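# Two robots unstack two sieve sets into a tote

## Task

Two test-sieve stacks (each made of a pan, a sieve and a cover) sit on the work bench. Separate both stacks and get all six pieces completely inside the tote. No cover or sieve may end with any of its skirt (its lower rim) sitting down inside another piece. The tote has to finish resting on the work bench, with nothing of it hanging past the edge. Either robot or both may work. At the end, open the grippers and move away, so nothing stays in place only because a robot holds it. No robot may tip over or be left leaning, or the task fails.

## Robot and tools

Robots: two identical Hello Robot Stretch 4 units, named r1 and r2. Each has an omni-wheel base, a mast with a vertical lift, one telescoping arm that reaches forward, a wrist with yaw, pitch and roll, and a two-finger gripper. Each is about 1.6 m tall, and its base rim lies within 0.23 m of its base origin. Cameras per robot: rN_head_camera, rN_head_left_camera, rN_head_right_camera and rN_wrist_camera.

Frames: each robot reports in its own base frame. The origin is on the floor under the base centre, with x forward, y left and z up. hand_pose is the point between the open fingertips in that frame, and the printed value may be slightly off. base_odometry is measured against the base frame at scene start and counts wheel turns only, so slip shows up as travel. Heading is positive to the left, within ±3.142. Where one robot sits relative to the other can only be judged from images, lidar_m or wrist_depth_mm.

execute_actions(actions, cameras): actions is a list holding one action, or an empty list to just read state and images. An action is keyed by "r1" and/or "r2". Under each key you may give:
- base: exactly one relative move from where the base last reported itself. Use translate_m (metres, forward +, -2 to 2), strafe_m (metres, left +, -2 to 2) or rotate_rad (radians, counter-clockwise +, -3.2 to 3.2). These are offsets, not poses.
- joints: absolute targets by name, each a single number. lift_m is 0 to 1.2 m. arm_m is 0 to 0.55 m of extension. wrist_yaw_rad is -1.134 to 4.276 (0 forward, + left, 3.14 stowed). wrist_pitch_rad is -1.117 to 4.259 (0 level, 1.57 pointing down). wrist_roll_rad is -1.117 to 4.259 (+ is clockwise seen from behind). gripper_m is -0.038 to 0.141 m of fingertip gap, and values below 0 press the tips together. A target past its range is clipped and the result reports the clipping. Any other bad value or unknown key rejects the whole call.
- pace: "slow", "default", "fast" or "max". Base speeds are 0.1/0.3/0.4/0.6 m/s and turn rates 1/2/3/4 rad/s, reduced when the lift is high.
- contact_limits: {"arm_m": 0 to 0.75}, the force at which the arm stops. The default is 0.5.
- end_of_arm: "enable_torque", sent on its own, wakes up wrist or gripper motors that switched off.
All motions in one action start together. Each action runs for at most 15 s. A robot or joint left out may keep pushing toward its earlier target. cameras lists the images to return; null or ["all"] gives all of them, and [] gives none. To unfold the wrist at the start, send lift_m 0.4 with wrist_yaw_rad 0.

wait(seconds 0 to 10) sends no new command and returns state and images. zoom_image(camera, region [x0,y0,x1,y1] in pixels, at most 504x504) enlarges part of that camera's latest image. read_manual gives licence text only. finished_scene(scene) ends the scene for good and reports success; after it the next scene's task appears.

Result lines:
- base_status and joint_status: "done"; "off_target"; "contact_stop_at_<key>", where the part that met resistance goes slack; "limit_stop_at_own_body"; "limit_stop_at_tilt", meaning a lean of over 6 degrees that leaves lift, arm and wheels slack; "time_out"; or "torque_fault", meaning a wrist or gripper motor went limp and needs enable_torque.
- on_its_own: what happened without a command. Its "held at" values are targets, not positions.
- joint_positions: current joint values.
- turned_by_wheels and turned_by_imu: a gap above about 0.1 rad means a collision or slip.
- base_tilt: forward and right lean in degrees, with a fixed bias of about ±1.5.
- motor_effort: percent of maximum, with the peak in brackets. For the gripper, a jump means a firm grip. A level wrist carrying a load shifts the pitch effort.
- lidar_m: 12 distances in 30-degree sectors, counter-clockwise from ahead (sector 1 ahead, 4 left, 7 behind, 10 right). "-" means nothing seen or closer than 0.25 m.
- wrist_depth_mm: a 7x7 grid of depths in mm (100 to 2000) from the top left.
- pictures: the camera names, in the same order as the images.
If a stop is reported, later movement calls in the same reply are skipped.

Gripping: command a gap below the object's width. Squeezing harder pulls the object toward the wrist. Neither the reported gap nor a "done" status proves a hold, so check the effort and the images. If the tips snag on a surface, raise the lift.

Avoid:
- Robot-to-robot contact: one base pressing another fails the run. Nothing in the state flags such contact, and equal commands can differ by about 3 cm per metre between the two robots, so carrying something together is risky.
- Driving or turning with more than 1 kg held and arm_m above 0.2, especially at fast paces.
- Hard pulls or pushes with the gripper held high.
- Pressing the gripper into things, since that causes torque faults.
- Tipping the wrist up while rolled, which triggers self-collision stops.
- Dropping parts, slamming, or knocking the tote off the bench.
Loose objects can get brief random nudges.

Each tool is called after "Request:" as name(argument=value, ...), one argument or row to a line, values as JSON.

## Session

Request:
execute_actions(
  actions=[],
)

Scene clock: 0.00 s.
r1.base_odometry: x=+0.000 y=+0.000 heading=+0.000 (m, m, rad; r1's odometry frame)
r1.turned_by_wheels: +0.000 (rad since the last result)
r1.turned_by_imu: +0.000 (rad since the last result)
r1.base_tilt: forward=-0.7 right=-0.9 (deg)
r1.lidar_m: 1.12 0.97 1.01 1.24 2.50 3.68 4.10 0.91 0.94 1.21 5.03 1.78
r1.base_status: not commanded
r1.joint_positions: lift_m=+0.157 arm_m=-0.002 wrist_yaw_rad=+3.112 wrist_pitch_rad=-0.007 wrist_roll_rad=-0.014 gripper_m=+0.057
r1.joint_status: not commanded
r1.motor_effort: lift_m=+19 arm_m=+0 wrist_yaw_rad=+1 wrist_pitch_rad=-7 wrist_roll_rad=+0 gripper_m=-4 wheel_0=+0 wheel_1=+0 wheel_2=+1 (%)
r1.hand_pose: x=-0.1169 y=+0.0958 z=+0.3375 quat_wxyz=(+0.015, +0.003, -0.007, +1.000) (m; r1's base frame)
r1.wrist_depth_mm: - 143 - - - - - / - 130 - - - - - / - 127 185 - - - - / 113 141 240 - - - - / 1118 - - - - - - / 1281 1366 195 1397 195 1366 1336 / 878 878 904 145 904 854 904
r2.base_odometry: x=+0.000 y=+0.000 heading=+0.000 (m, m, rad; r2's odometry frame)
r2.turned_by_wheels: +0.000 (rad since the last result)
r2.turned_by_imu: +0.000 (rad since the last result)
r2.base_tilt: forward=+0.3 right=+0.8 (deg)
r2.lidar_m: 4.22 1.36 1.36 1.87 2.74 0.99 0.69 0.66 0.69 0.94 2.60 3.37
r2.base_status: not commanded
r2.joint_positions: lift_m=+0.128 arm_m=+0.003 wrist_yaw_rad=+3.230 wrist_pitch_rad=+0.017 wrist_roll_rad=+0.010 gripper_m=+0.057
r2.joint_status: not commanded
r2.motor_effort: lift_m=+19 arm_m=+0 wrist_yaw_rad=+2 wrist_pitch_rad=-6 wrist_roll_rad=+0 gripper_m=-2 wheel_0=+0 wheel_1=+0 wheel_2=+0 (%)
r2.hand_pose: x=-0.1216 y=+0.0616 z=+0.3011 quat_wxyz=(-0.044, -0.009, +0.005, +0.999) (m; r2's base frame)
r2.wrist_depth_mm: - 140 139 946 1060 1255 1499 / - - 137 931 1042 1229 1464 / - 104 136 917 1060 1229 1499 / - 120 136 917 1042 1255 1464 / 189 715 831 891 1042 1229 1430 / 209 732 213 891 1025 1205 1366 / 209 691 778 158 741 854 917
pictures: r1_head_camera, r1_head_left_camera, r1_head_right_camera, r1_wrist_camera, r2_head_camera, r2_head_left_camera, r2_head_right_camera, r2_wrist_camera
Images, in order (width x height): r1_head_camera 420x560, r1_head_left_camera 420x672, r1_head_right_camera 420x672, r1_wrist_camera 616x392, r2_head_camera 420x560, r2_head_left_camera 420x672, r2_head_right_camera 420x672, r2_wrist_camera 616x392.

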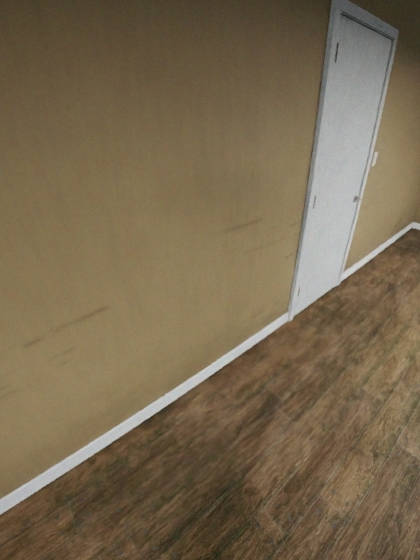

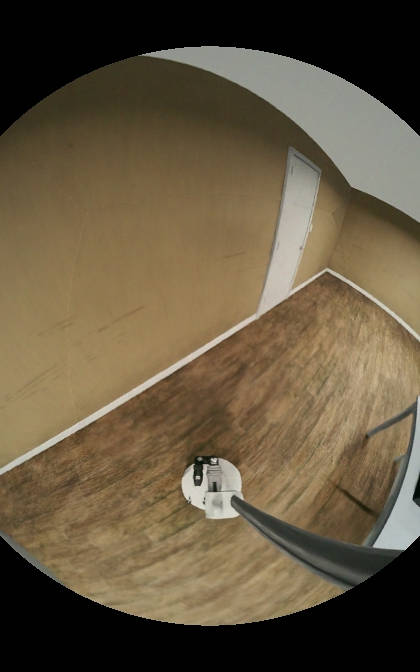

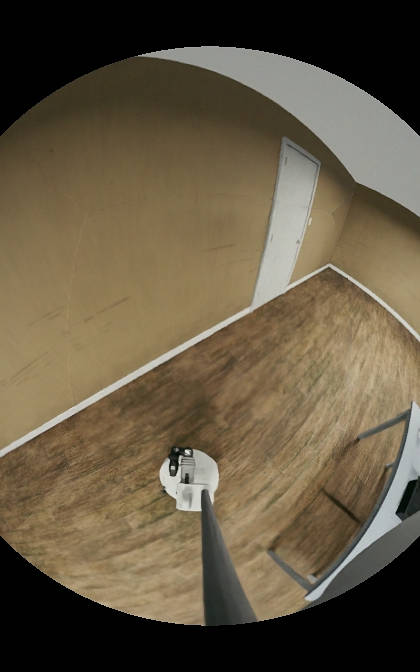

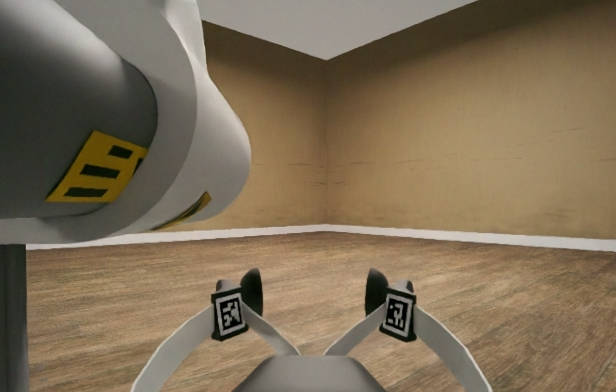

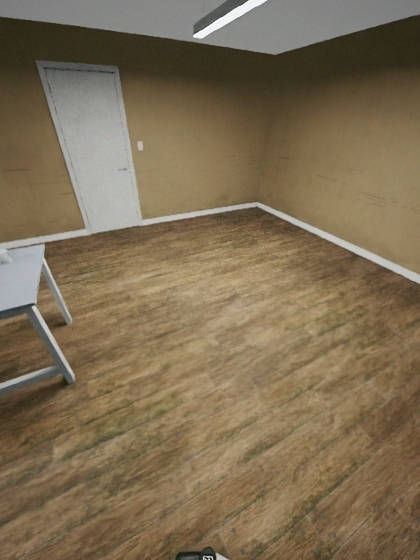

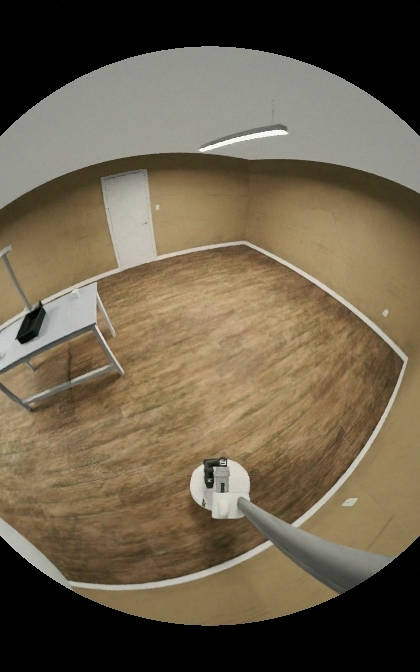

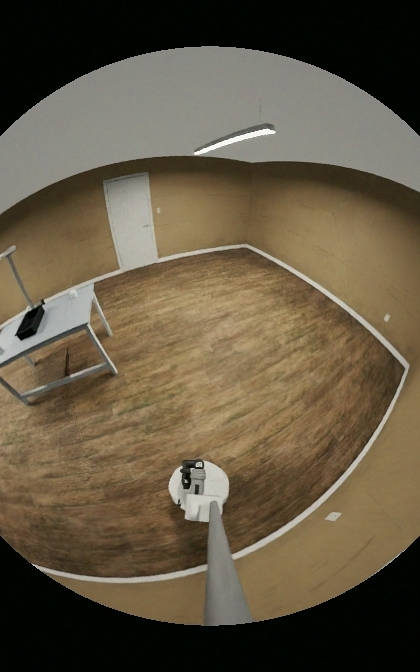

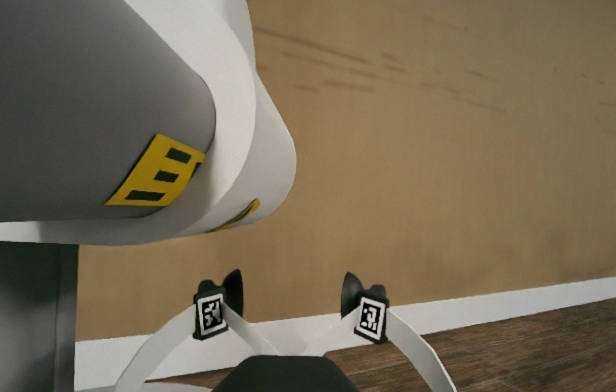

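Request:
execute_actions(
  actions=[
    {"r1":{"base":{"rotate_rad":-2.5},"joints":{"lift_m":0.9,"wrist_yaw_rad":0}}},
  ],
  cameras=["r1_head_camera","r1_head_left_camera","r1_wrist_camera"],
)

Scene clock: 8.87 s.
r1.base_odometry: x=+0.000 y=+0.000 heading=-2.500 (m, m, rad; r1's odometry frame)
r1.turned_by_wheels: -2.500 (rad since the last result)
r1.turned_by_imu: -2.453 (rad since the last result)
r1.base_tilt: forward=-0.8 right=-0.9 (deg)
r1.lidar_m: 0.92 0.96 1.28 5.03 1.52 1.05 1.00 1.04 1.38 3.32 3.76 3.91
r1.base_status: done
r1.joint_positions: lift_m=+0.900 arm_m=-0.002 wrist_yaw_rad=+0.000 wrist_pitch_rad=-0.007 wrist_roll_rad=-0.014 gripper_m=+0.057
r1.joint_status: all done
r1.motor_effort: lift_m=+22(27) arm_m=+0(0) wrist_yaw_rad=+2(3) wrist_pitch_rad=-6(8) wrist_roll_rad=+0(1) gripper_m=-3(3) wheel_0=+1(4) wheel_1=+1(7) wheel_2=+0(5) (%)
r1.hand_pose: x=+0.4574 y=-0.0874 z=+1.0799 quat_wxyz=(+1.000, -0.007, -0.003, +0.000) (m; r1's base frame)
r1.wrist_depth_mm: - - - - - - - / - - - - - - - / - - - - - - - / - - - - - - - / - - - - - - - / 1138 1255 195 - 196 - - / 866 842 854 145 - - -
r2.base_odometry: x=+0.000 y=+0.000 heading=+0.000 (m, m, rad; r2's odometry frame)
r2.turned_by_wheels: +0.000 (rad since the last result)
r2.turned_by_imu: +0.002 (rad since the last result)
r2.base_tilt: forward=+0.2 right=+0.7 (deg)
r2.lidar_m: 4.19 1.35 1.37 1.89 2.72 0.98 0.70 0.65 0.68 0.96 2.60 3.37
r2.base_status: not commanded
r2.joint_positions: lift_m=+0.128 arm_m=+0.003 wrist_yaw_rad=+3.230 wrist_pitch_rad=+0.017 wrist_roll_rad=+0.010 gripper_m=+0.057
r2.joint_status: not commanded
r2.motor_effort: lift_m=+19(19) arm_m=+0(0) wrist_yaw_rad=+1(1) wrist_pitch_rad=-5(4) wrist_roll_rad=-1(1) gripper_m=-2(1) wheel_0=+0(0) wheel_1=+0(0) wheel_2=+0(0) (%)
r2.hand_pose: x=-0.1216 y=+0.0616 z=+0.3011 quat_wxyz=(-0.044, -0.009, +0.005, +0.999) (m; r2's base frame)
r2.wrist_depth_mm: - 140 139 931 1060 1229 1537 / - - 138 917 1060 1229 1499 / - 104 137 931 1060 1255 1430 / - 120 137 931 1060 1229 1430 / 189 723 809 931 1060 1205 1464 / 208 741 213 891 991 1160 1366 / 209 699 778 158 741 842 946
pictures: r1_head_camera, r1_head_left_camera, r1_wrist_camera
Images, in order (width x height): r1_head_camera 420x560, r1_head_left_camera 420x672, r1_wrist_camera 616x392.

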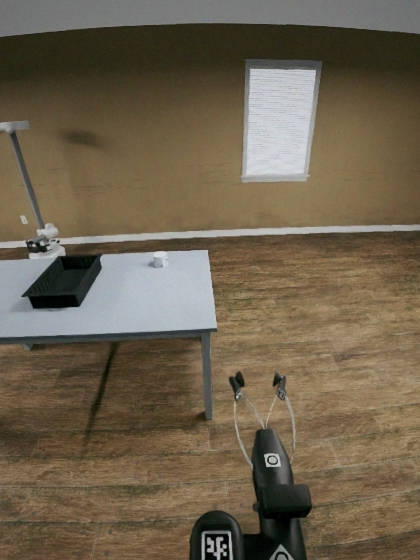

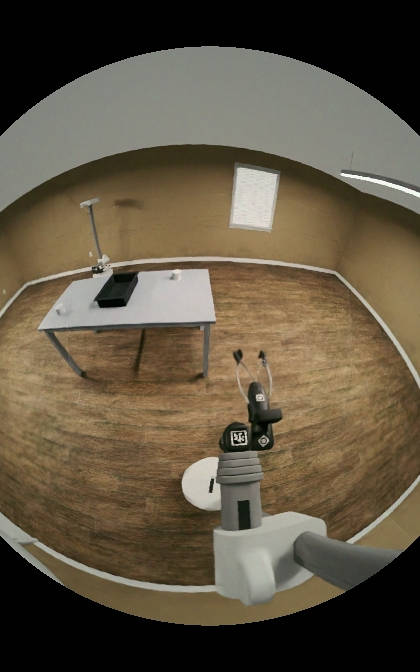

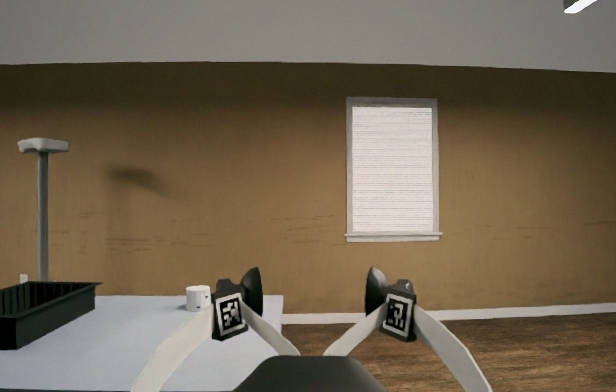

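Request:
zoom_image(
  camera="r1_head_camera",
  region=[0,220,230,350],
)

Request:
zoom_image(
  camera="r1_head_left_camera",
  region=[30,250,230,340],
)

Region (0, 220, 230, 350) of r1_head_camera's 420x560 image, scaled by 2.191, with more detail than that image has; it fills the top 285 rows of this view, and the rest is white.

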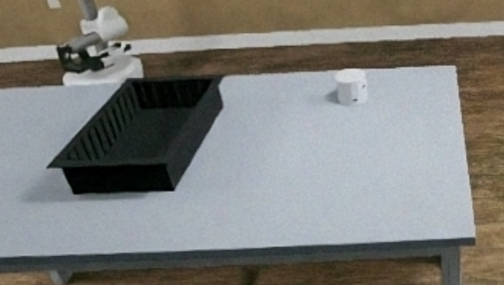

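Region (30, 250, 230, 340) of r1_head_left_camera's 420x672 image, scaled by 2.520, with more detail than that image has; it fills the top 227 rows of this view, and the rest is white.

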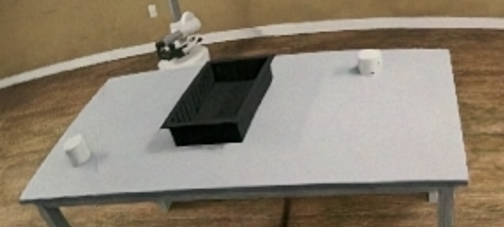

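Request:
execute_actions(
  actions=[
    {"r1":{"base":{"strafe_m":0.9},"joints":{"lift_m":1.0,"wrist_pitch_rad":0.6,"gripper_m":0.12}},"r2":{"base":{"rotate_rad":-2.7},"joints":{"lift_m":1.0,"wrist_yaw_rad":0,"wrist_pitch_rad":0.6,"gripper_m":0.12}}},
  ],
  cameras=["r1_head_camera","r1_wrist_camera","r2_head_camera","r2_wrist_camera"],
)

Scene clock: 23.77 s.
r1.base_odometry: x=+0.539 y=-0.721 heading=-2.500 (m, m, rad; r1's odometry frame)
r1.turned_by_wheels: +0.000 (rad since the last result)
r1.turned_by_imu: +0.006 (rad since the last result)
r1.base_tilt: forward=-0.5 right=-0.8 (deg)
r1.lidar_m: 0.88 0.92 4.37 4.11 1.56 1.09 1.04 1.10 1.46 3.52 4.71 0.93
r1.base_status: done
r1.joint_positions: lift_m=+1.000 arm_m=-0.002 wrist_yaw_rad=+0.000 wrist_pitch_rad=+0.601 wrist_roll_rad=-0.014 gripper_m=+0.120
r1.joint_status: all done
r1.motor_effort: lift_m=+21(25) arm_m=+0(0) wrist_yaw_rad=+1(1) wrist_pitch_rad=-4(4) wrist_roll_rad=-1(1) gripper_m=-2(4) wheel_0=+0(7) wheel_1=+1(7) wheel_2=+1(3) (%)
r1.hand_pose: x=+0.4068 y=-0.0874 z=+1.0148 quat_wxyz=(+0.955, -0.007, +0.296, +0.002) (m; r1's base frame)
r1.wrist_depth_mm: - - - - - - - / - - 1366 1255 1336 1255 - / - 931 976 917 931 946 960 / 842 854 831 854 866 878 1397 / 1618 1756 1708 1708 1661 1708 1618 / 1430 1397 213 1464 1430 1366 1336 / 1281 1205 1255 143 1255 1255 1229
r2.base_odometry: x=+0.000 y=+0.000 heading=-2.699 (m, m, rad; r2's odometry frame)
r2.turned_by_wheels: -2.699 (rad since the last result)
r2.turned_by_imu: -2.710 (rad since the last result)
r2.base_tilt: forward=+0.2 right=+0.8 (deg)
r2.lidar_m: 0.66 0.68 0.88 1.99 3.32 4.27 - 1.35 1.75 4.11 1.07 0.71
r2.base_status: done
r2.joint_positions: lift_m=+0.137 arm_m=+0.003 wrist_yaw_rad=+2.973 wrist_pitch_rad=+0.278 wrist_roll_rad=+0.010 gripper_m=+0.120
r2.joint_status: lift_m limit_stop_at_own_body (moved +0.010 of +0.872); wrist_yaw_rad limit_stop_at_own_body (moved -0.257 of -3.230); wrist_pitch_rad limit_stop_at_own_body (moved +0.262 of +0.583); the others done
r2.on_its_own: wrist_yaw_rad is held at +2.972, not at your +0.000, since a limit_stop_at_own_body; wrist_pitch_rad is held at +0.276, not at your +0.600, since a limit_stop_at_own_body; lift_m is slack since a limit_stop_at_own_body (your +1.000 is given up); arm_m is slack since a limit_stop_at_own_body
r2.motor_effort: lift_m=+20(25) arm_m=+0(0) wrist_yaw_rad=+1(7) wrist_pitch_rad=-6(6) wrist_roll_rad=-1(1) gripper_m=+0(1) wheel_0=+3(7) wheel_1=+4(10) wheel_2=+3(9) (%)
r2.hand_pose: x=-0.0852 y=+0.1328 z=+0.2362 quat_wxyz=(+0.084, -0.138, +0.017, +0.987) (m; r2's base frame)
r2.wrist_depth_mm: 121 164 - - - - - / 139 231 - - - - - / - - - - - - - / 1366 1430 1464 1618 1661 1708 1808 / 866 891 917 946 976 991 1008 / 251 229 253 676 206 691 699 / 200 191 203 144 220 535 554
pictures: r1_head_camera, r1_wrist_camera, r2_head_camera, r2_wrist_camera
Images, in order (width x height): r1_head_camera 420x560, r1_wrist_camera 616x392, r2_head_camera 420x560, r2_wrist_camera 616x392.

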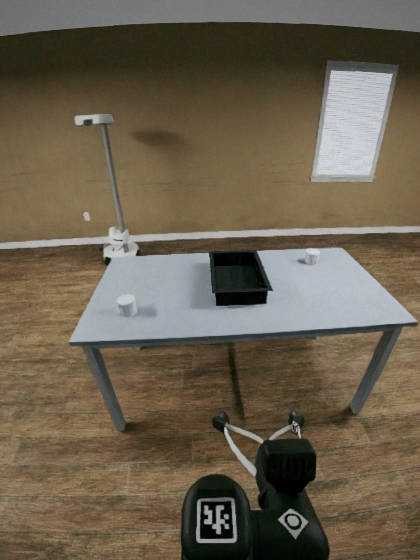

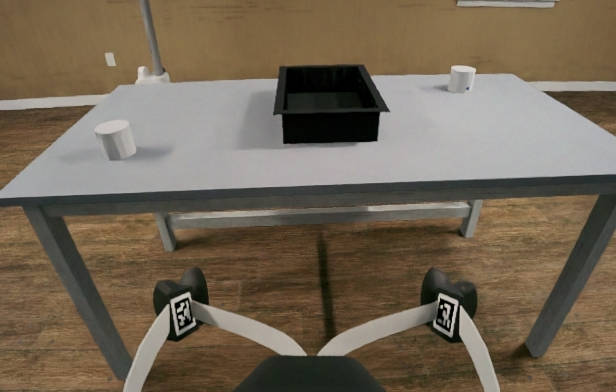

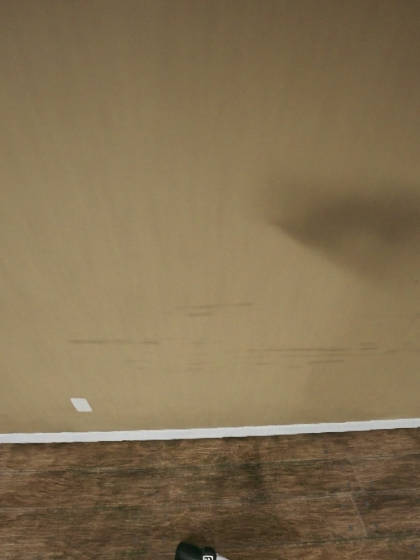

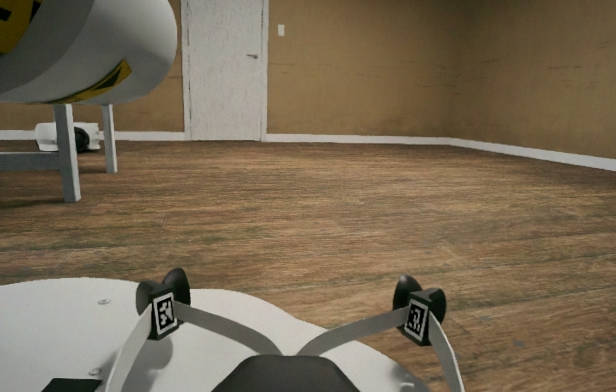

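Request:
execute_actions(
  actions=[
    {"r1":{"base":{"strafe_m":0.4}},"r2":{"joints":{"lift_m":1.0,"wrist_pitch_rad":0}}},
  ],
  cameras=[],
)

Request:
execute_actions(
  actions=[
    {"r2":{"base":{"rotate_rad":-3.02},"joints":{"wrist_yaw_rad":0,"wrist_pitch_rad":0.6}}},
  ],
  cameras=["r1_head_camera","r1_wrist_camera","r2_head_camera","r2_wrist_camera"],
)

Scene clock: 34.57 s.
r1.base_odometry: x=+0.778 y=-1.041 heading=-2.500 (m, m, rad; r1's odometry frame)
r1.turned_by_wheels: +0.000 (rad since the last result)
r1.turned_by_imu: +0.004 (rad since the last result)
r1.base_tilt: forward=-0.6 right=-0.9 (deg)
r1.lidar_m: 0.86 2.87 3.93 3.74 1.59 1.11 1.07 1.10 1.49 3.62 1.34 0.90
r1.base_status: done
r1.joint_positions: lift_m=+1.000 arm_m=-0.002 wrist_yaw_rad=+0.000 wrist_pitch_rad=+0.601 wrist_roll_rad=-0.014 gripper_m=+0.120
r1.joint_status: not commanded
r1.motor_effort: lift_m=+22(22) arm_m=+0(0) wrist_yaw_rad=+1(3) wrist_pitch_rad=-4(5) wrist_roll_rad=+0(0) gripper_m=-1(1) wheel_0=+1(5) wheel_1=-1(7) wheel_2=+0(2) (%)
r1.hand_pose: x=+0.4068 y=-0.0874 z=+1.0148 quat_wxyz=(+0.955, -0.007, +0.296, +0.002) (m; r1's base frame)
r1.wrist_depth_mm: - - - - - - - / - - - 1336 1205 1229 1229 / - - 1025 904 960 917 960 / - - 820 820 831 842 866 / 1708 1708 1708 1708 1708 1708 1661 / 1499 1430 215 1464 1397 1336 1397 / 1281 1281 1229 142 1255 1255 1255
r2.base_odometry: x=+0.000 y=+0.000 heading=-2.699 (m, m, rad; r2's odometry frame)
r2.turned_by_wheels: +0.000 (rad since the last result)
r2.turned_by_imu: +0.002 (rad since the last result)
r2.base_tilt: forward=+0.3 right=+0.6 (deg)
r2.lidar_m: 0.64 0.68 0.88 1.98 3.31 4.29 2.81 1.35 1.74 4.13 1.07 0.72
r2.base_status: not commanded
r2.joint_positions: lift_m=+1.000 arm_m=+0.003 wrist_yaw_rad=+2.973 wrist_pitch_rad=+0.003 wrist_roll_rad=+0.010 gripper_m=+0.120
r2.joint_status: all done
r2.on_its_own: wrist_yaw_rad is held at +2.972, not at your +0.000, since a limit_stop_at_own_body; arm_m is slack since a limit_stop_at_own_body
r2.motor_effort: lift_m=+24(24) arm_m=+0(0) wrist_yaw_rad=+1(1) wrist_pitch_rad=-7(10) wrist_roll_rad=-1(1) gripper_m=+2(2) wheel_0=+3(2) wheel_1=+4(3) wheel_2=+3(3) (%)
r2.hand_pose: x=-0.0962 y=+0.1347 z=+1.1772 quat_wxyz=(+0.084, -0.001, +0.005, +0.996) (m; r2's base frame)
r2.wrist_depth_mm: 143 246 - - - - - / 123 155 - - - - - / 118 149 - - - - - / 140 181 - - - - - / - - - - - - - / 1708 1618 - - 206 - - / - - - 144 - - -
pictures: none
No camera images: the call's "cameras" was empty. Leave "cameras" out to get every camera's image.

Scene clock: 37.73 s.
r1.base_odometry: x=+0.778 y=-1.041 heading=-2.500 (m, m, rad; r1's odometry frame)
r1.turned_by_wheels: +0.000 (rad since the last result)
r1.turned_by_imu: +0.001 (rad since the last result)
r1.base_tilt: forward=-0.6 right=-0.9 (deg)
r1.lidar_m: 0.86 2.64 3.92 3.72 1.59 1.15 1.05 1.12 1.45 3.68 1.31 0.92
r1.base_status: not commanded
r1.joint_positions: lift_m=+1.000 arm_m=-0.002 wrist_yaw_rad=+0.000 wrist_pitch_rad=+0.601 wrist_roll_rad=-0.014 gripper_m=+0.120
r1.joint_status: not commanded
r1.motor_effort: lift_m=+22(22) arm_m=+0(0) wrist_yaw_rad=+2(3) wrist_pitch_rad=-3(3) wrist_roll_rad=+0(0) gripper_m=-2(3) wheel_0=+1(1) wheel_1=-2(2) wheel_2=+1(0) (%)
r1.hand_pose: x=+0.4068 y=-0.0874 z=+1.0148 quat_wxyz=(+0.955, -0.007, +0.296, +0.002) (m; r1's base frame)
r1.wrist_depth_mm: - - - - - - - / - - - 1366 1229 1229 1229 / - - 1042 917 960 917 960 / - - 842 820 842 842 866 / 1808 1756 1618 1661 1661 1708 1661 / 1464 1430 214 1464 1397 1366 1397 / 1281 1255 1255 142 1255 1255 1308
r2.base_odometry: x=+0.000 y=+0.000 heading=+0.565 (m, m, rad; r2's odometry frame)
r2.turned_by_wheels: -3.019 (rad since the last result)
r2.turned_by_imu: -3.032 (rad since the last result)
r2.base_tilt: forward=+0.1 right=+0.8 (deg)
r2.lidar_m: 1.36 1.38 1.92 2.46 0.96 0.70 0.67 0.70 0.99 2.95 3.41 4.21
r2.base_status: done
r2.joint_positions: lift_m=+1.000 arm_m=+0.003 wrist_yaw_rad=+0.000 wrist_pitch_rad=+0.602 wrist_roll_rad=+0.010 gripper_m=+0.120
r2.joint_status: all done
r2.on_its_own: arm_m is slack since a limit_stop_at_own_body
r2.motor_effort: lift_m=+21(24) arm_m=+0(0) wrist_yaw_rad=+1(7) wrist_pitch_rad=-3(4) wrist_roll_rad=-1(1) gripper_m=-1(1) wheel_0=+3(5) wheel_1=+5(9) wheel_2=+4(7) (%)
r2.hand_pose: x=+0.4113 y=-0.0874 z=+1.0148 quat_wxyz=(+0.955, +0.005, +0.296, -0.001) (m; r2's base frame)
r2.wrist_depth_mm: - - - - - - - / 1397 1499 - - - - - / 1255 1182 - - - - - / - - - - - - - / 1618 1618 1808 1808 1863 1921 1921 / 1464 1366 1464 1499 206 1537 1576 / 1281 1255 1255 145 1308 1308 1336
pictures: r1_head_camera, r1_wrist_camera, r2_head_camera, r2_wrist_camera
Images, in order (width x height): r1_head_camera 420x560, r1_wrist_camera 616x392, r2_head_camera 420x560, r2_wrist_camera 616x392.

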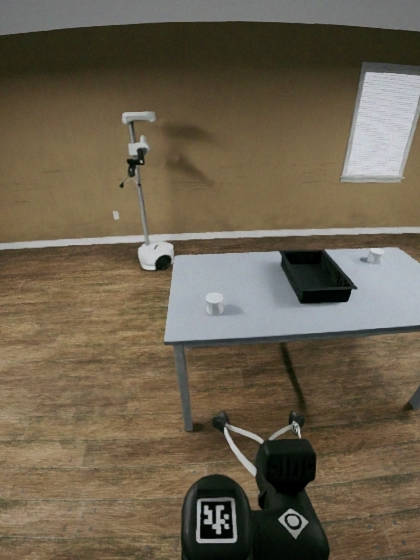

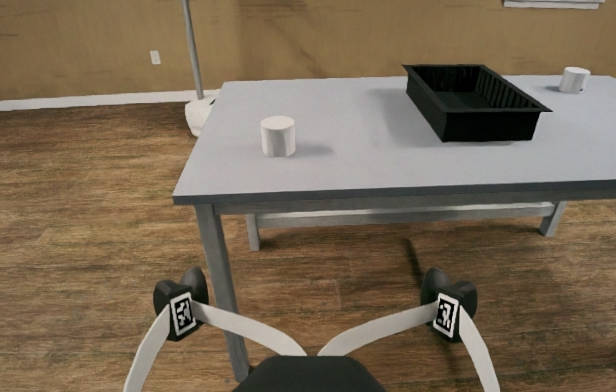

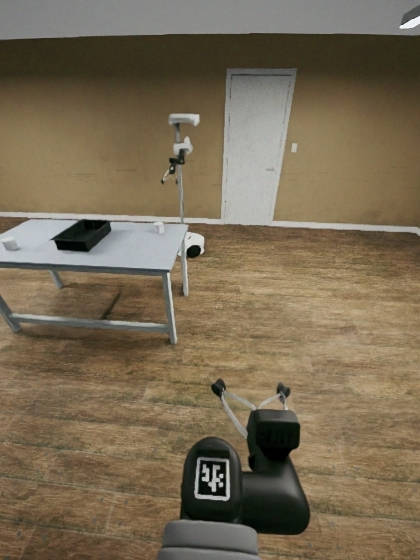

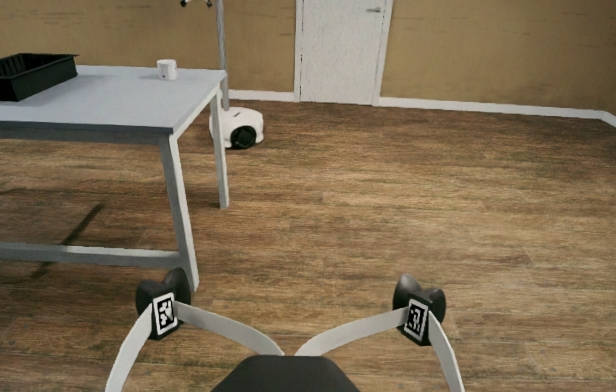

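Request:
execute_actions(
  actions=[
    {"r1":{"base":{"translate_m":0.52},"joints":{"lift_m":1.1,"wrist_pitch_rad":1.2,"arm_m":0.2}},"r2":{"base":{"strafe_m":1.3}}},
  ],
  cameras=["r1_head_camera","r1_wrist_camera","r2_head_camera","r2_wrist_camera"],
)

Scene clock: 67.43 s.
r1.base_odometry: x=+0.362 y=-1.353 heading=-2.500 (m, m, rad; r1's odometry frame)
r1.turned_by_wheels: +0.000 (rad since the last result)
r1.turned_by_imu: -0.001 (rad since the last result)
r1.base_tilt: forward=-0.6 right=-0.9 (deg)
r1.lidar_m: 0.32 0.39 3.96 3.76 2.42 1.67 1.59 1.65 2.18 4.93 0.55 0.35
r1.base_status: done
r1.joint_positions: lift_m=+1.100 arm_m=+0.198 wrist_yaw_rad=+0.000 wrist_pitch_rad=+1.200 wrist_roll_rad=-0.014 gripper_m=+0.120
r1.joint_status: all done
r1.motor_effort: lift_m=+22(17) arm_m=+8(13) wrist_yaw_rad=+1(1) wrist_pitch_rad=-2(2) wrist_roll_rad=-1(0) gripper_m=-3(2) wheel_0=-1(3) wheel_1=-1(4) wheel_2=+0(10) (%)
r1.hand_pose: x=+0.4738 y=-0.0874 z=+1.0091 quat_wxyz=(+0.825, -0.006, +0.565, +0.004) (m; r1's base frame)
r1.wrist_depth_mm: 1661 634 627 615 627 603 603 / 1576 597 585 574 574 574 530 / 1430 554 544 539 539 539 484 / 1308 517 512 508 508 504 492 / 1281 492 473 480 477 473 473 / 1205 455 215 462 452 439 449 / 1138 439 436 142 430 427 430
r2.base_odometry: x=-0.696 y=+1.098 heading=+0.565 (m, m, rad; r2's odometry frame)
r2.turned_by_wheels: +0.000 (rad since the last result)
r2.turned_by_imu: +0.010 (rad since the last result)
r2.base_tilt: forward=+0.3 right=+0.7 (deg)
r2.lidar_m: 1.31 1.40 4.30 2.25 0.88 0.65 0.64 0.67 0.95 2.85 4.79 1.38
r2.base_status: done
r2.joint_positions: lift_m=+1.000 arm_m=+0.003 wrist_yaw_rad=+0.000 wrist_pitch_rad=+0.602 wrist_roll_rad=+0.010 gripper_m=+0.120
r2.joint_status: not commanded
r2.on_its_own: arm_m is slack since a limit_stop_at_own_body
r2.motor_effort: lift_m=+21(21) arm_m=+0(0) wrist_yaw_rad=+1(1) wrist_pitch_rad=-4(3) wrist_roll_rad=-1(1) gripper_m=-2(0) wheel_0=+0(10) wheel_1=+2(12) wheel_2=+0(3) (%)
r2.hand_pose: x=+0.4113 y=-0.0874 z=+1.0148 quat_wxyz=(+0.955, +0.005, +0.296, -0.001) (m; r2's base frame)
r2.wrist_depth_mm: - - - - - - - / - - 1576 1576 1618 - - / - - 1229 1255 1229 1229 - / - - - - - - - / 1708 1708 1661 1863 1808 1708 1921 / 1464 1366 1430 1499 206 1537 1576 / 1281 1229 1281 145 1281 1281 1336
pictures: r1_head_camera, r1_wrist_camera, r2_head_camera, r2_wrist_camera
Images, in order (width x height): r1_head_camera 420x560, r1_wrist_camera 616x392, r2_head_camera 420x560, r2_wrist_camera 616x392.

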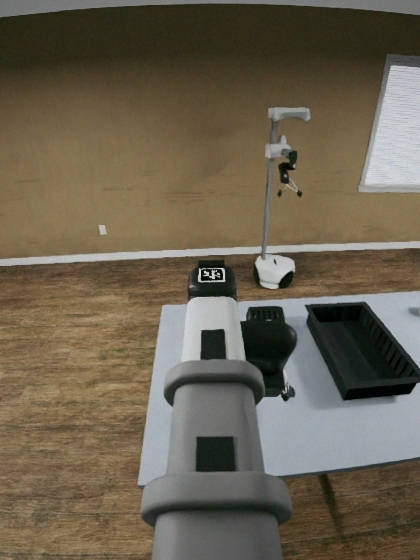

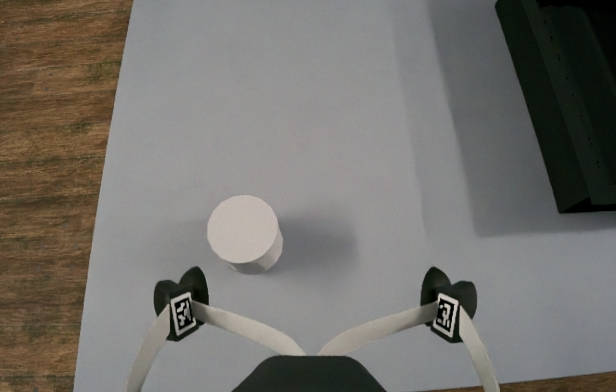

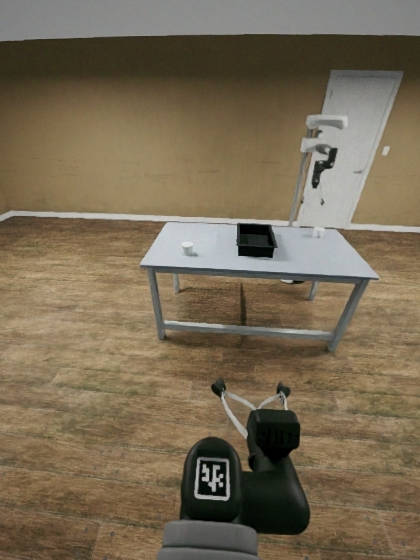

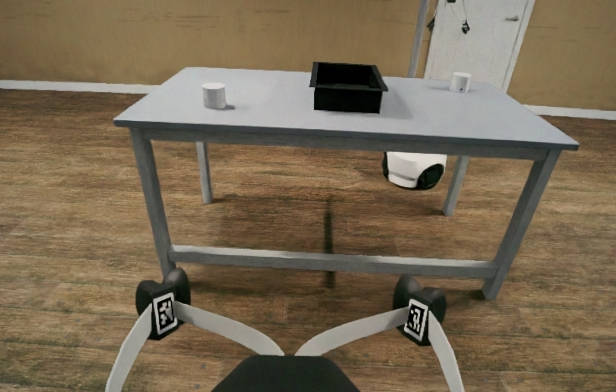

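Request:
execute_actions(
  actions=[
    {"r1":{"base":{"strafe_m":0.084},"joints":{"lift_m":1.08,"wrist_pitch_rad":1.57,"arm_m":0.365}},"r2":{"base":{"strafe_m":0.3}}},
  ],
  cameras=["r1_wrist_camera"],
)

Request:
execute_actions(
  actions=[
    {"r2":{"base":{"translate_m":0.97},"joints":{"lift_m":1.1,"wrist_pitch_rad":1.2,"arm_m":0.2}}},
  ],
  cameras=["r1_head_camera","r2_head_camera","r2_wrist_camera"],
)

Scene clock: 83.50 s.
r1.base_odometry: x=+0.412 y=-1.420 heading=-2.500 (m, m, rad; r1's odometry frame)
r1.turned_by_wheels: +0.000 (rad since the last result)
r1.turned_by_imu: +0.002 (rad since the last result)
r1.base_tilt: forward=-0.7 right=-0.8 (deg)
r1.lidar_m: 0.34 0.38 3.89 3.68 2.41 1.65 1.57 1.63 2.18 5.00 0.55 0.37
r1.base_status: done
r1.joint_positions: lift_m=+1.080 arm_m=+0.363 wrist_yaw_rad=+0.000 wrist_pitch_rad=+1.570 wrist_roll_rad=-0.014 gripper_m=+0.120
r1.joint_status: all done
r1.motor_effort: lift_m=+16(20) arm_m=+9(8) wrist_yaw_rad=+2(3) wrist_pitch_rad=-1(5) wrist_roll_rad=+0(1) gripper_m=+0(3) wheel_0=+1(6) wheel_1=+1(7) wheel_2=+1(1) (%)
r1.hand_pose: x=+0.5347 y=-0.0874 z=+0.9700 quat_wxyz=(+0.707, -0.005, +0.707, +0.005) (m; r1's base frame)
r1.wrist_depth_mm: 1205 436 436 433 433 427 424 / 1229 439 436 430 427 424 430 / 1229 436 433 433 430 427 424 / 1229 1205 436 359 427 427 424 / 1205 1182 433 357 430 424 424 / 1182 1205 213 433 427 424 424 / 1182 1205 433 142 427 424 1205
r2.base_odometry: x=-0.857 y=+1.351 heading=+0.565 (m, m, rad; r2's odometry frame)
r2.turned_by_wheels: +0.000 (rad since the last result)
r2.turned_by_imu: +0.004 (rad since the last result)
r2.base_tilt: forward=+0.3 right=+0.6 (deg)
r2.lidar_m: 1.35 4.29 4.00 2.21 0.87 0.64 0.62 0.66 0.93 2.82 5.10 1.38
r2.base_status: done
r2.joint_positions: lift_m=+1.000 arm_m=+0.003 wrist_yaw_rad=+0.000 wrist_pitch_rad=+0.602 wrist_roll_rad=+0.010 gripper_m=+0.120
r2.joint_status: not commanded
r2.on_its_own: arm_m is slack since a limit_stop_at_own_body
r2.motor_effort: lift_m=+21(21) arm_m=+0(0) wrist_yaw_rad=+0(1) wrist_pitch_rad=-5(6) wrist_roll_rad=-1(1) gripper_m=-1(0) wheel_0=+0(9) wheel_1=+2(11) wheel_2=+0(1) (%)
r2.hand_pose: x=+0.4113 y=-0.0874 z=+1.0148 quat_wxyz=(+0.955, +0.005, +0.296, -0.001) (m; r2's base frame)
r2.wrist_depth_mm: - - - - - - - / - - - 1618 1576 1576 - / - - - 1281 1255 1229 1255 / - - - - - - - / 1708 1808 1756 1756 1808 1863 1808 / 1430 1397 1499 1464 205 1537 1576 / 1229 1205 1255 145 1308 1336 1397
pictures: r1_wrist_camera
Images, in order (width x height): r1_wrist_camera 616x392.

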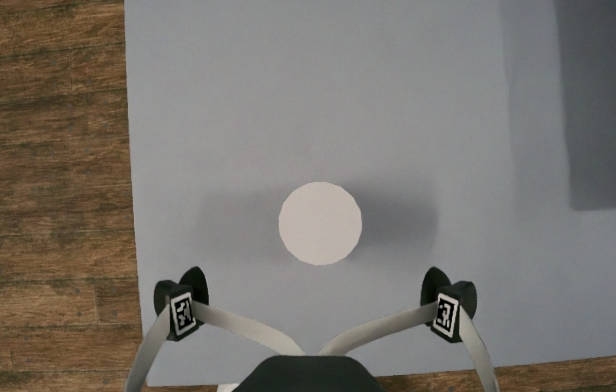

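Scene clock: 88.20 s.
r1.base_odometry: x=+0.412 y=-1.420 heading=-2.500 (m, m, rad; r1's odometry frame)
r1.turned_by_wheels: +0.000 (rad since the last result)
r1.turned_by_imu: +0.001 (rad since the last result)
r1.base_tilt: forward=-0.5 right=-0.8 (deg)
r1.lidar_m: 0.33 0.39 3.87 3.68 2.39 1.64 1.57 1.63 2.20 5.02 0.53 0.36
r1.base_status: not commanded
r1.joint_positions: lift_m=+1.080 arm_m=+0.363 wrist_yaw_rad=+0.000 wrist_pitch_rad=+1.570 wrist_roll_rad=-0.014 gripper_m=+0.120
r1.joint_status: not commanded
r1.motor_effort: lift_m=+16(16) arm_m=+8(8) wrist_yaw_rad=+2(2) wrist_pitch_rad=+0(2) wrist_roll_rad=-1(0) gripper_m=-3(2) wheel_0=+1(1) wheel_1=+1(1) wheel_2=+1(1) (%)
r1.hand_pose: x=+0.5347 y=-0.0874 z=+0.9700 quat_wxyz=(+0.707, -0.005, +0.707, +0.005) (m; r1's base frame)
r1.wrist_depth_mm: 1255 436 433 436 433 424 427 / 1229 436 433 433 427 427 424 / 1205 442 433 433 430 427 424 / 1205 1205 433 359 427 424 424 / 1205 1205 433 359 430 424 421 / 1205 1205 213 433 424 424 421 / 1205 1205 433 143 427 424 1160
r2.base_odometry: x=-0.038 y=+1.871 heading=+0.566 (m, m, rad; r2's odometry frame)
r2.turned_by_wheels: +0.000 (rad since the last result)
r2.turned_by_imu: +0.000 (rad since the last result)
r2.base_tilt: forward=+0.2 right=+0.8 (deg)
r2.lidar_m: 0.37 0.41 3.96 3.85 2.16 1.66 1.60 1.67 2.36 4.89 0.53 0.40
r2.base_status: done
r2.joint_positions: lift_m=+1.100 arm_m=+0.199 wrist_yaw_rad=+0.000 wrist_pitch_rad=+1.201 wrist_roll_rad=+0.010 gripper_m=+0.120
r2.joint_status: all done
r2.motor_effort: lift_m=+23(25) arm_m=+7(3) wrist_yaw_rad=+1(0) wrist_pitch_rad=-1(5) wrist_roll_rad=-1(1) gripper_m=+0(1) wheel_0=+3(7) wheel_1=+3(10) wheel_2=-2(10) (%)
r2.hand_pose: x=+0.4740 y=-0.0874 z=+1.0090 quat_wxyz=(+0.825, +0.004, +0.565, -0.003) (m; r2's base frame)
r2.wrist_depth_mm: 1661 1618 661 668 676 676 585 / 1537 609 597 609 627 621 615 / 1430 559 559 569 574 569 544 / 1308 517 521 525 535 539 496 / 1205 484 492 480 504 500 496 / 459 442 455 462 206 473 477 / 430 424 430 144 439 445 449
pictures: r1_head_camera, r2_head_camera, r2_wrist_camera
Images, in order (width x height): r1_head_camera 420x560, r2_head_camera 420x560, r2_wrist_camera 616x392.

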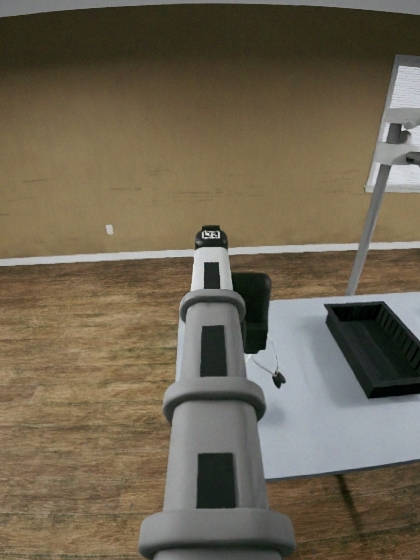

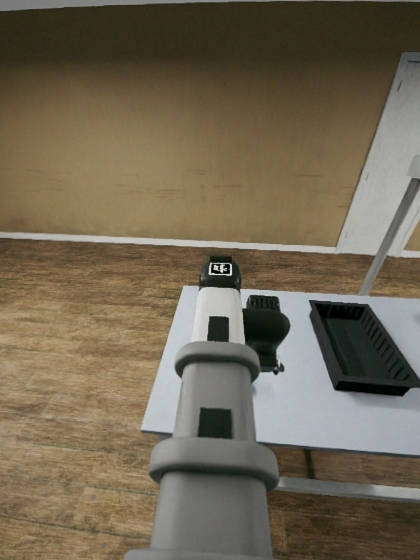

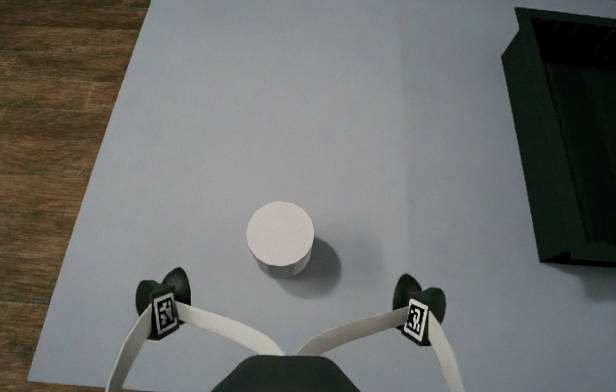

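Request:
zoom_image(
  camera="r2_wrist_camera",
  region=[230,190,340,290],
)

Request:
zoom_image(
  camera="r1_head_camera",
  region=[360,290,420,340],
)

Region (230, 190, 340, 290) of r2_wrist_camera's 616x392 image, scaled by 4.582; it fills the top 458 rows of this view, and the rest is white.

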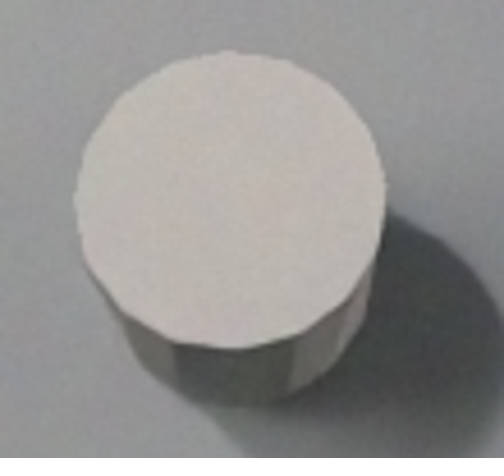

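Region (360, 290, 420, 340) of r1_head_camera's 420x560 image, scaled by 8.400, with more detail than that image has.

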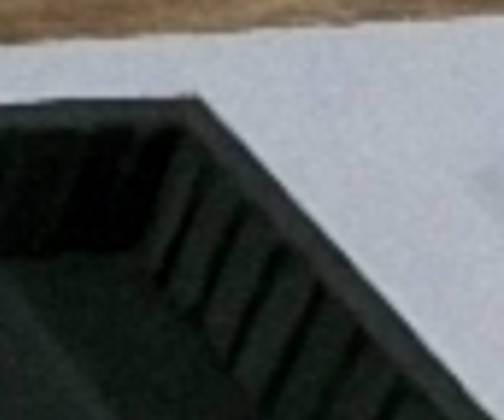

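Request:
execute_actions(
  actions=[
    {"r1":{"joints":{"lift_m":1.0,"arm_m":0.375}},"r2":{"base":{"strafe_m":0.012},"joints":{"wrist_pitch_rad":0.1,"arm_m":0.0}}},
  ],
  cameras=["r1_wrist_camera"],
)

Request:
execute_actions(
  actions=[
    {"r2":{"joints":{"lift_m":0.75}}},
  ],
  cameras=["r2_wrist_camera"],
)

Request:
zoom_image(
  camera="r2_wrist_camera",
  region=[200,150,400,350],
)

Scene clock: 106.87 s.
r1.base_odometry: x=+0.412 y=-1.420 heading=-2.500 (m, m, rad; r1's odometry frame)
r1.turned_by_wheels: +0.000 (rad since the last result)
r1.turned_by_imu: +0.001 (rad since the last result)
r1.base_tilt: forward=-0.4 right=-0.9 (deg)
r1.lidar_m: 0.34 0.38 3.91 3.65 2.40 1.68 1.57 1.62 2.21 5.01 0.54 0.36
r1.base_status: not commanded
r1.joint_positions: lift_m=+1.000 arm_m=+0.373 wrist_yaw_rad=+0.000 wrist_pitch_rad=+1.570 wrist_roll_rad=-0.014 gripper_m=+0.120
r1.joint_status: all done
r1.motor_effort: lift_m=+16(17) arm_m=+9(6) wrist_yaw_rad=+1(1) wrist_pitch_rad=+2(0) wrist_roll_rad=+0(0) gripper_m=-1(2) wheel_0=+1(1) wheel_1=+1(1) wheel_2=+0(0) (%)
r1.hand_pose: x=+0.5446 y=-0.0874 z=+0.8900 quat_wxyz=(+0.707, -0.005, +0.707, +0.005) (m; r1's base frame)
r1.wrist_depth_mm: 1138 355 353 353 351 349 347 / 1138 357 355 353 349 347 347 / 1138 357 355 353 351 349 347 / 1138 355 353 351 351 349 345 / 1138 355 351 279 347 347 345 / 1118 353 213 349 347 343 343 / 1118 353 351 142 347 345 343
r2.base_odometry: x=-0.044 y=+1.881 heading=+0.566 (m, m, rad; r2's odometry frame)
r2.turned_by_wheels: +0.000 (rad since the last result)
r2.turned_by_imu: +0.002 (rad since the last result)
r2.base_tilt: forward=+0.2 right=+0.8 (deg)
r2.lidar_m: 0.38 0.42 3.97 3.83 2.17 1.64 1.59 1.68 2.35 4.90 0.55 0.39
r2.base_status: done
r2.joint_positions: lift_m=+1.100 arm_m=+0.004 wrist_yaw_rad=+0.000 wrist_pitch_rad=+0.103 wrist_roll_rad=+0.010 gripper_m=+0.120
r2.joint_status: all done
joint sent to its limit — the command would take r2.arm_m past its lower limit, so that joint was sent only as far as its limit.
r2.motor_effort: lift_m=+22(23) arm_m=-8(5) wrist_yaw_rad=+1(1) wrist_pitch_rad=-8(11) wrist_roll_rad=-1(1) gripper_m=-1(1) wheel_0=-1(7) wheel_1=+2(10) wheel_2=+0(1) (%)
r2.hand_pose: x=+0.4618 y=-0.0874 z=+1.2484 quat_wxyz=(+0.999, +0.005, +0.051, +0.000) (m; r2's base frame)
r2.wrist_depth_mm: - - - - - - - / - - - - - - - / - - - - - - - / - - - - - - - / - - - - - - - / - - - - 206 - - / - - - 145 - - -
pictures: r1_wrist_camera
Images, in order (width x height): r1_wrist_camera 616x392.

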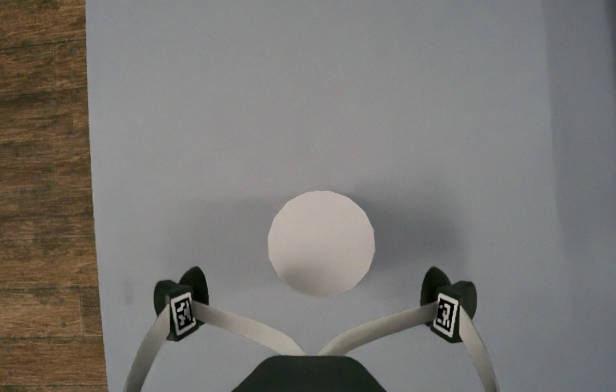

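Scene clock: 109.33 s.
r1.base_odometry: x=+0.412 y=-1.420 heading=-2.500 (m, m, rad; r1's odometry frame)
r1.turned_by_wheels: +0.000 (rad since the last result)
r1.turned_by_imu: +0.000 (rad since the last result)
r1.base_tilt: forward=-0.6 right=-0.9 (deg)
r1.lidar_m: 0.34 0.39 3.87 3.68 2.42 1.68 1.58 1.65 2.18 5.01 0.54 0.36
r1.base_status: not commanded
r1.joint_positions: lift_m=+1.000 arm_m=+0.373 wrist_yaw_rad=+0.000 wrist_pitch_rad=+1.570 wrist_roll_rad=-0.014 gripper_m=+0.120
r1.joint_status: not commanded
r1.motor_effort: lift_m=+16(16) arm_m=+9(8) wrist_yaw_rad=+2(3) wrist_pitch_rad=+2(0) wrist_roll_rad=-1(0) gripper_m=-1(2) wheel_0=+1(1) wheel_1=+1(1) wheel_2=+1(0) (%)
r1.hand_pose: x=+0.5446 y=-0.0874 z=+0.8900 quat_wxyz=(+0.707, -0.005, +0.707, +0.005) (m; r1's base frame)
r1.wrist_depth_mm: 1138 357 355 353 351 349 347 / 1160 355 355 353 351 349 345 / 1138 355 353 349 351 347 347 / 1138 357 353 351 349 347 345 / 1138 355 353 279 349 347 345 / 1138 355 214 351 347 345 343 / 1138 355 353 142 349 345 343
r2.base_odometry: x=-0.044 y=+1.881 heading=+0.566 (m, m, rad; r2's odometry frame)
r2.turned_by_wheels: +0.000 (rad since the last result)
r2.turned_by_imu: +0.001 (rad since the last result)
r2.base_tilt: forward=+0.2 right=+0.9 (deg)
r2.lidar_m: 0.38 0.40 3.95 3.84 2.18 1.66 1.59 1.67 2.33 4.89 0.54 0.39
r2.base_status: not commanded
r2.joint_positions: lift_m=+0.750 arm_m=+0.004 wrist_yaw_rad=+0.000 wrist_pitch_rad=+0.102 wrist_roll_rad=+0.010 gripper_m=+0.120
r2.joint_status: all done
r2.motor_effort: lift_m=+16(20) arm_m=-8(8) wrist_yaw_rad=+2(1) wrist_pitch_rad=-8(7) wrist_roll_rad=+0(1) gripper_m=+0(1) wheel_0=-1(2) wheel_1=+3(2) wheel_2=+0(0) (%)
r2.hand_pose: x=+0.4617 y=-0.0874 z=+0.8990 quat_wxyz=(+0.999, +0.005, +0.051, +0.000) (m; r2's base frame)
r2.wrist_depth_mm: - - - - - - - / - - - - - - - / - - - - - - - / - - - - - - - / - - - - - - 715 / - 480 544 603 206 609 480 / 413 382 404 144 421 424 430
pictures: r2_wrist_camera
Images, in order (width x height): r2_wrist_camera 616x392.

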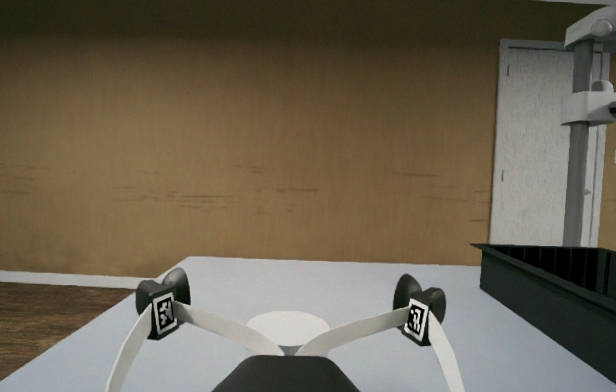

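Region (200, 150, 400, 350) of r2_wrist_camera's 616x392 image, scaled by 2.520.

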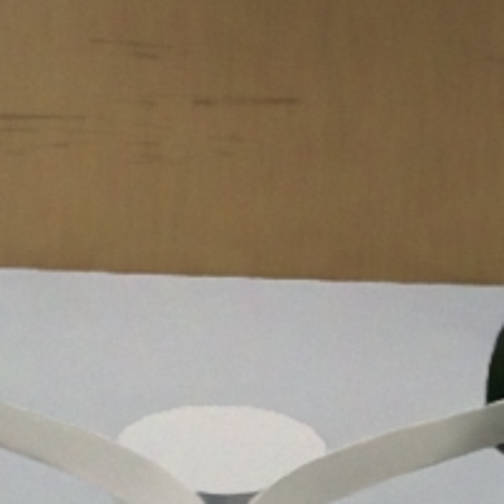

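Request:
execute_actions(
  actions=[
    {"r2":{"base":{"translate_m":-0.2},"joints":{"lift_m":0.7,"wrist_pitch_rad":0.2}}},
  ],
  cameras=["r2_wrist_camera"],
)

Request:
zoom_image(
  camera="r2_wrist_camera",
  region=[220,150,360,290],
)

Scene clock: 115.37 s.
r1.base_odometry: x=+0.412 y=-1.420 heading=-2.500 (m, m, rad; r1's odometry frame)
r1.turned_by_wheels: +0.000 (rad since the last result)
r1.turned_by_imu: +0.001 (rad since the last result)
r1.base_tilt: forward=-0.6 right=-0.9 (deg)
r1.lidar_m: 0.35 0.35 3.89 3.65 2.42 1.67 1.59 1.64 2.18 5.01 0.55 0.40
r1.base_status: not commanded
r1.joint_positions: lift_m=+1.000 arm_m=+0.373 wrist_yaw_rad=+0.000 wrist_pitch_rad=+1.570 wrist_roll_rad=-0.014 gripper_m=+0.120
r1.joint_status: not commanded
r1.motor_effort: lift_m=+16(16) arm_m=+9(9) wrist_yaw_rad=+1(2) wrist_pitch_rad=+1(0) wrist_roll_rad=+0(0) gripper_m=+0(2) wheel_0=+1(1) wheel_1=+1(1) wheel_2=+1(0) (%)
r1.hand_pose: x=+0.5446 y=-0.0874 z=+0.8900 quat_wxyz=(+0.707, -0.005, +0.707, +0.005) (m; r1's base frame)
r1.wrist_depth_mm: 1118 357 355 353 349 345 347 / 1138 357 355 353 351 347 349 / 1138 357 355 353 349 349 345 / 1138 353 353 351 349 347 345 / 1118 353 355 278 347 349 343 / 1118 355 214 351 349 345 347 / 1138 355 353 142 349 345 342
r2.base_odometry: x=-0.213 y=+1.774 heading=+0.565 (m, m, rad; r2's odometry frame)
r2.turned_by_wheels: +0.000 (rad since the last result)
r2.turned_by_imu: +0.002 (rad since the last result)
r2.base_tilt: forward=+0.3 right=+0.8 (deg)
r2.lidar_m: 0.57 0.60 3.98 3.85 1.92 1.44 1.40 1.45 2.06 4.90 0.81 0.58
r2.base_status: done
r2.joint_positions: lift_m=+0.700 arm_m=+0.004 wrist_yaw_rad=+0.000 wrist_pitch_rad=+0.202 wrist_roll_rad=+0.010 gripper_m=+0.120
r2.joint_status: all done
r2.motor_effort: lift_m=+16(16) arm_m=-8(8) wrist_yaw_rad=+2(1) wrist_pitch_rad=-3(4) wrist_roll_rad=-1(1) gripper_m=+1(0) wheel_0=-3(7) wheel_1=-3(8) wheel_2=+3(13) (%)
r2.hand_pose: x=+0.4574 y=-0.0874 z=+0.8207 quat_wxyz=(+0.995, +0.005, +0.101, -0.001) (m; r2's base frame)
r2.wrist_depth_mm: - - - - - - - / - - - - - - 1537 / - - - - - - - / - - 976 878 1098 798 778 / - 492 504 512 535 549 544 / 410 373 375 373 206 387 392 / 1397 439 1366 144 1366 427 1366
pictures: r2_wrist_camera
Images, in order (width x height): r2_wrist_camera 616x392.

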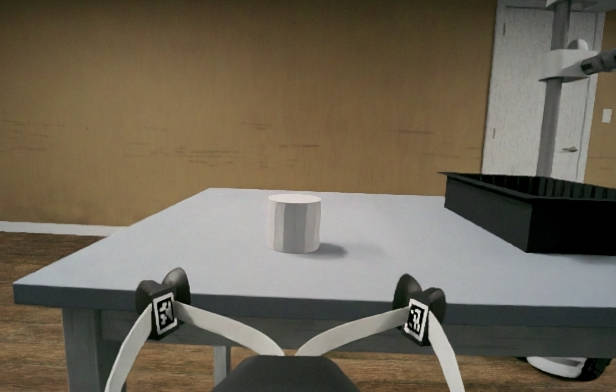

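Region (220, 150, 360, 290) of r2_wrist_camera's 616x392 image, scaled by 3.600.

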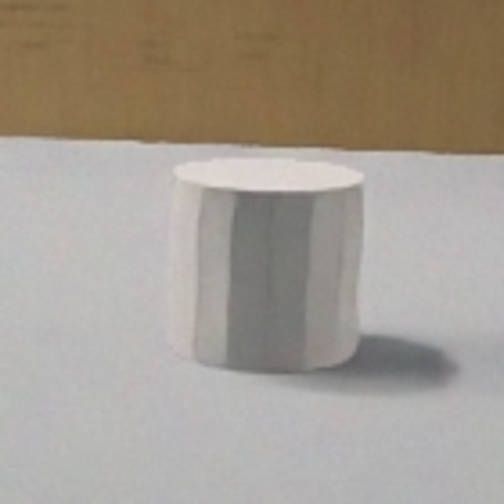

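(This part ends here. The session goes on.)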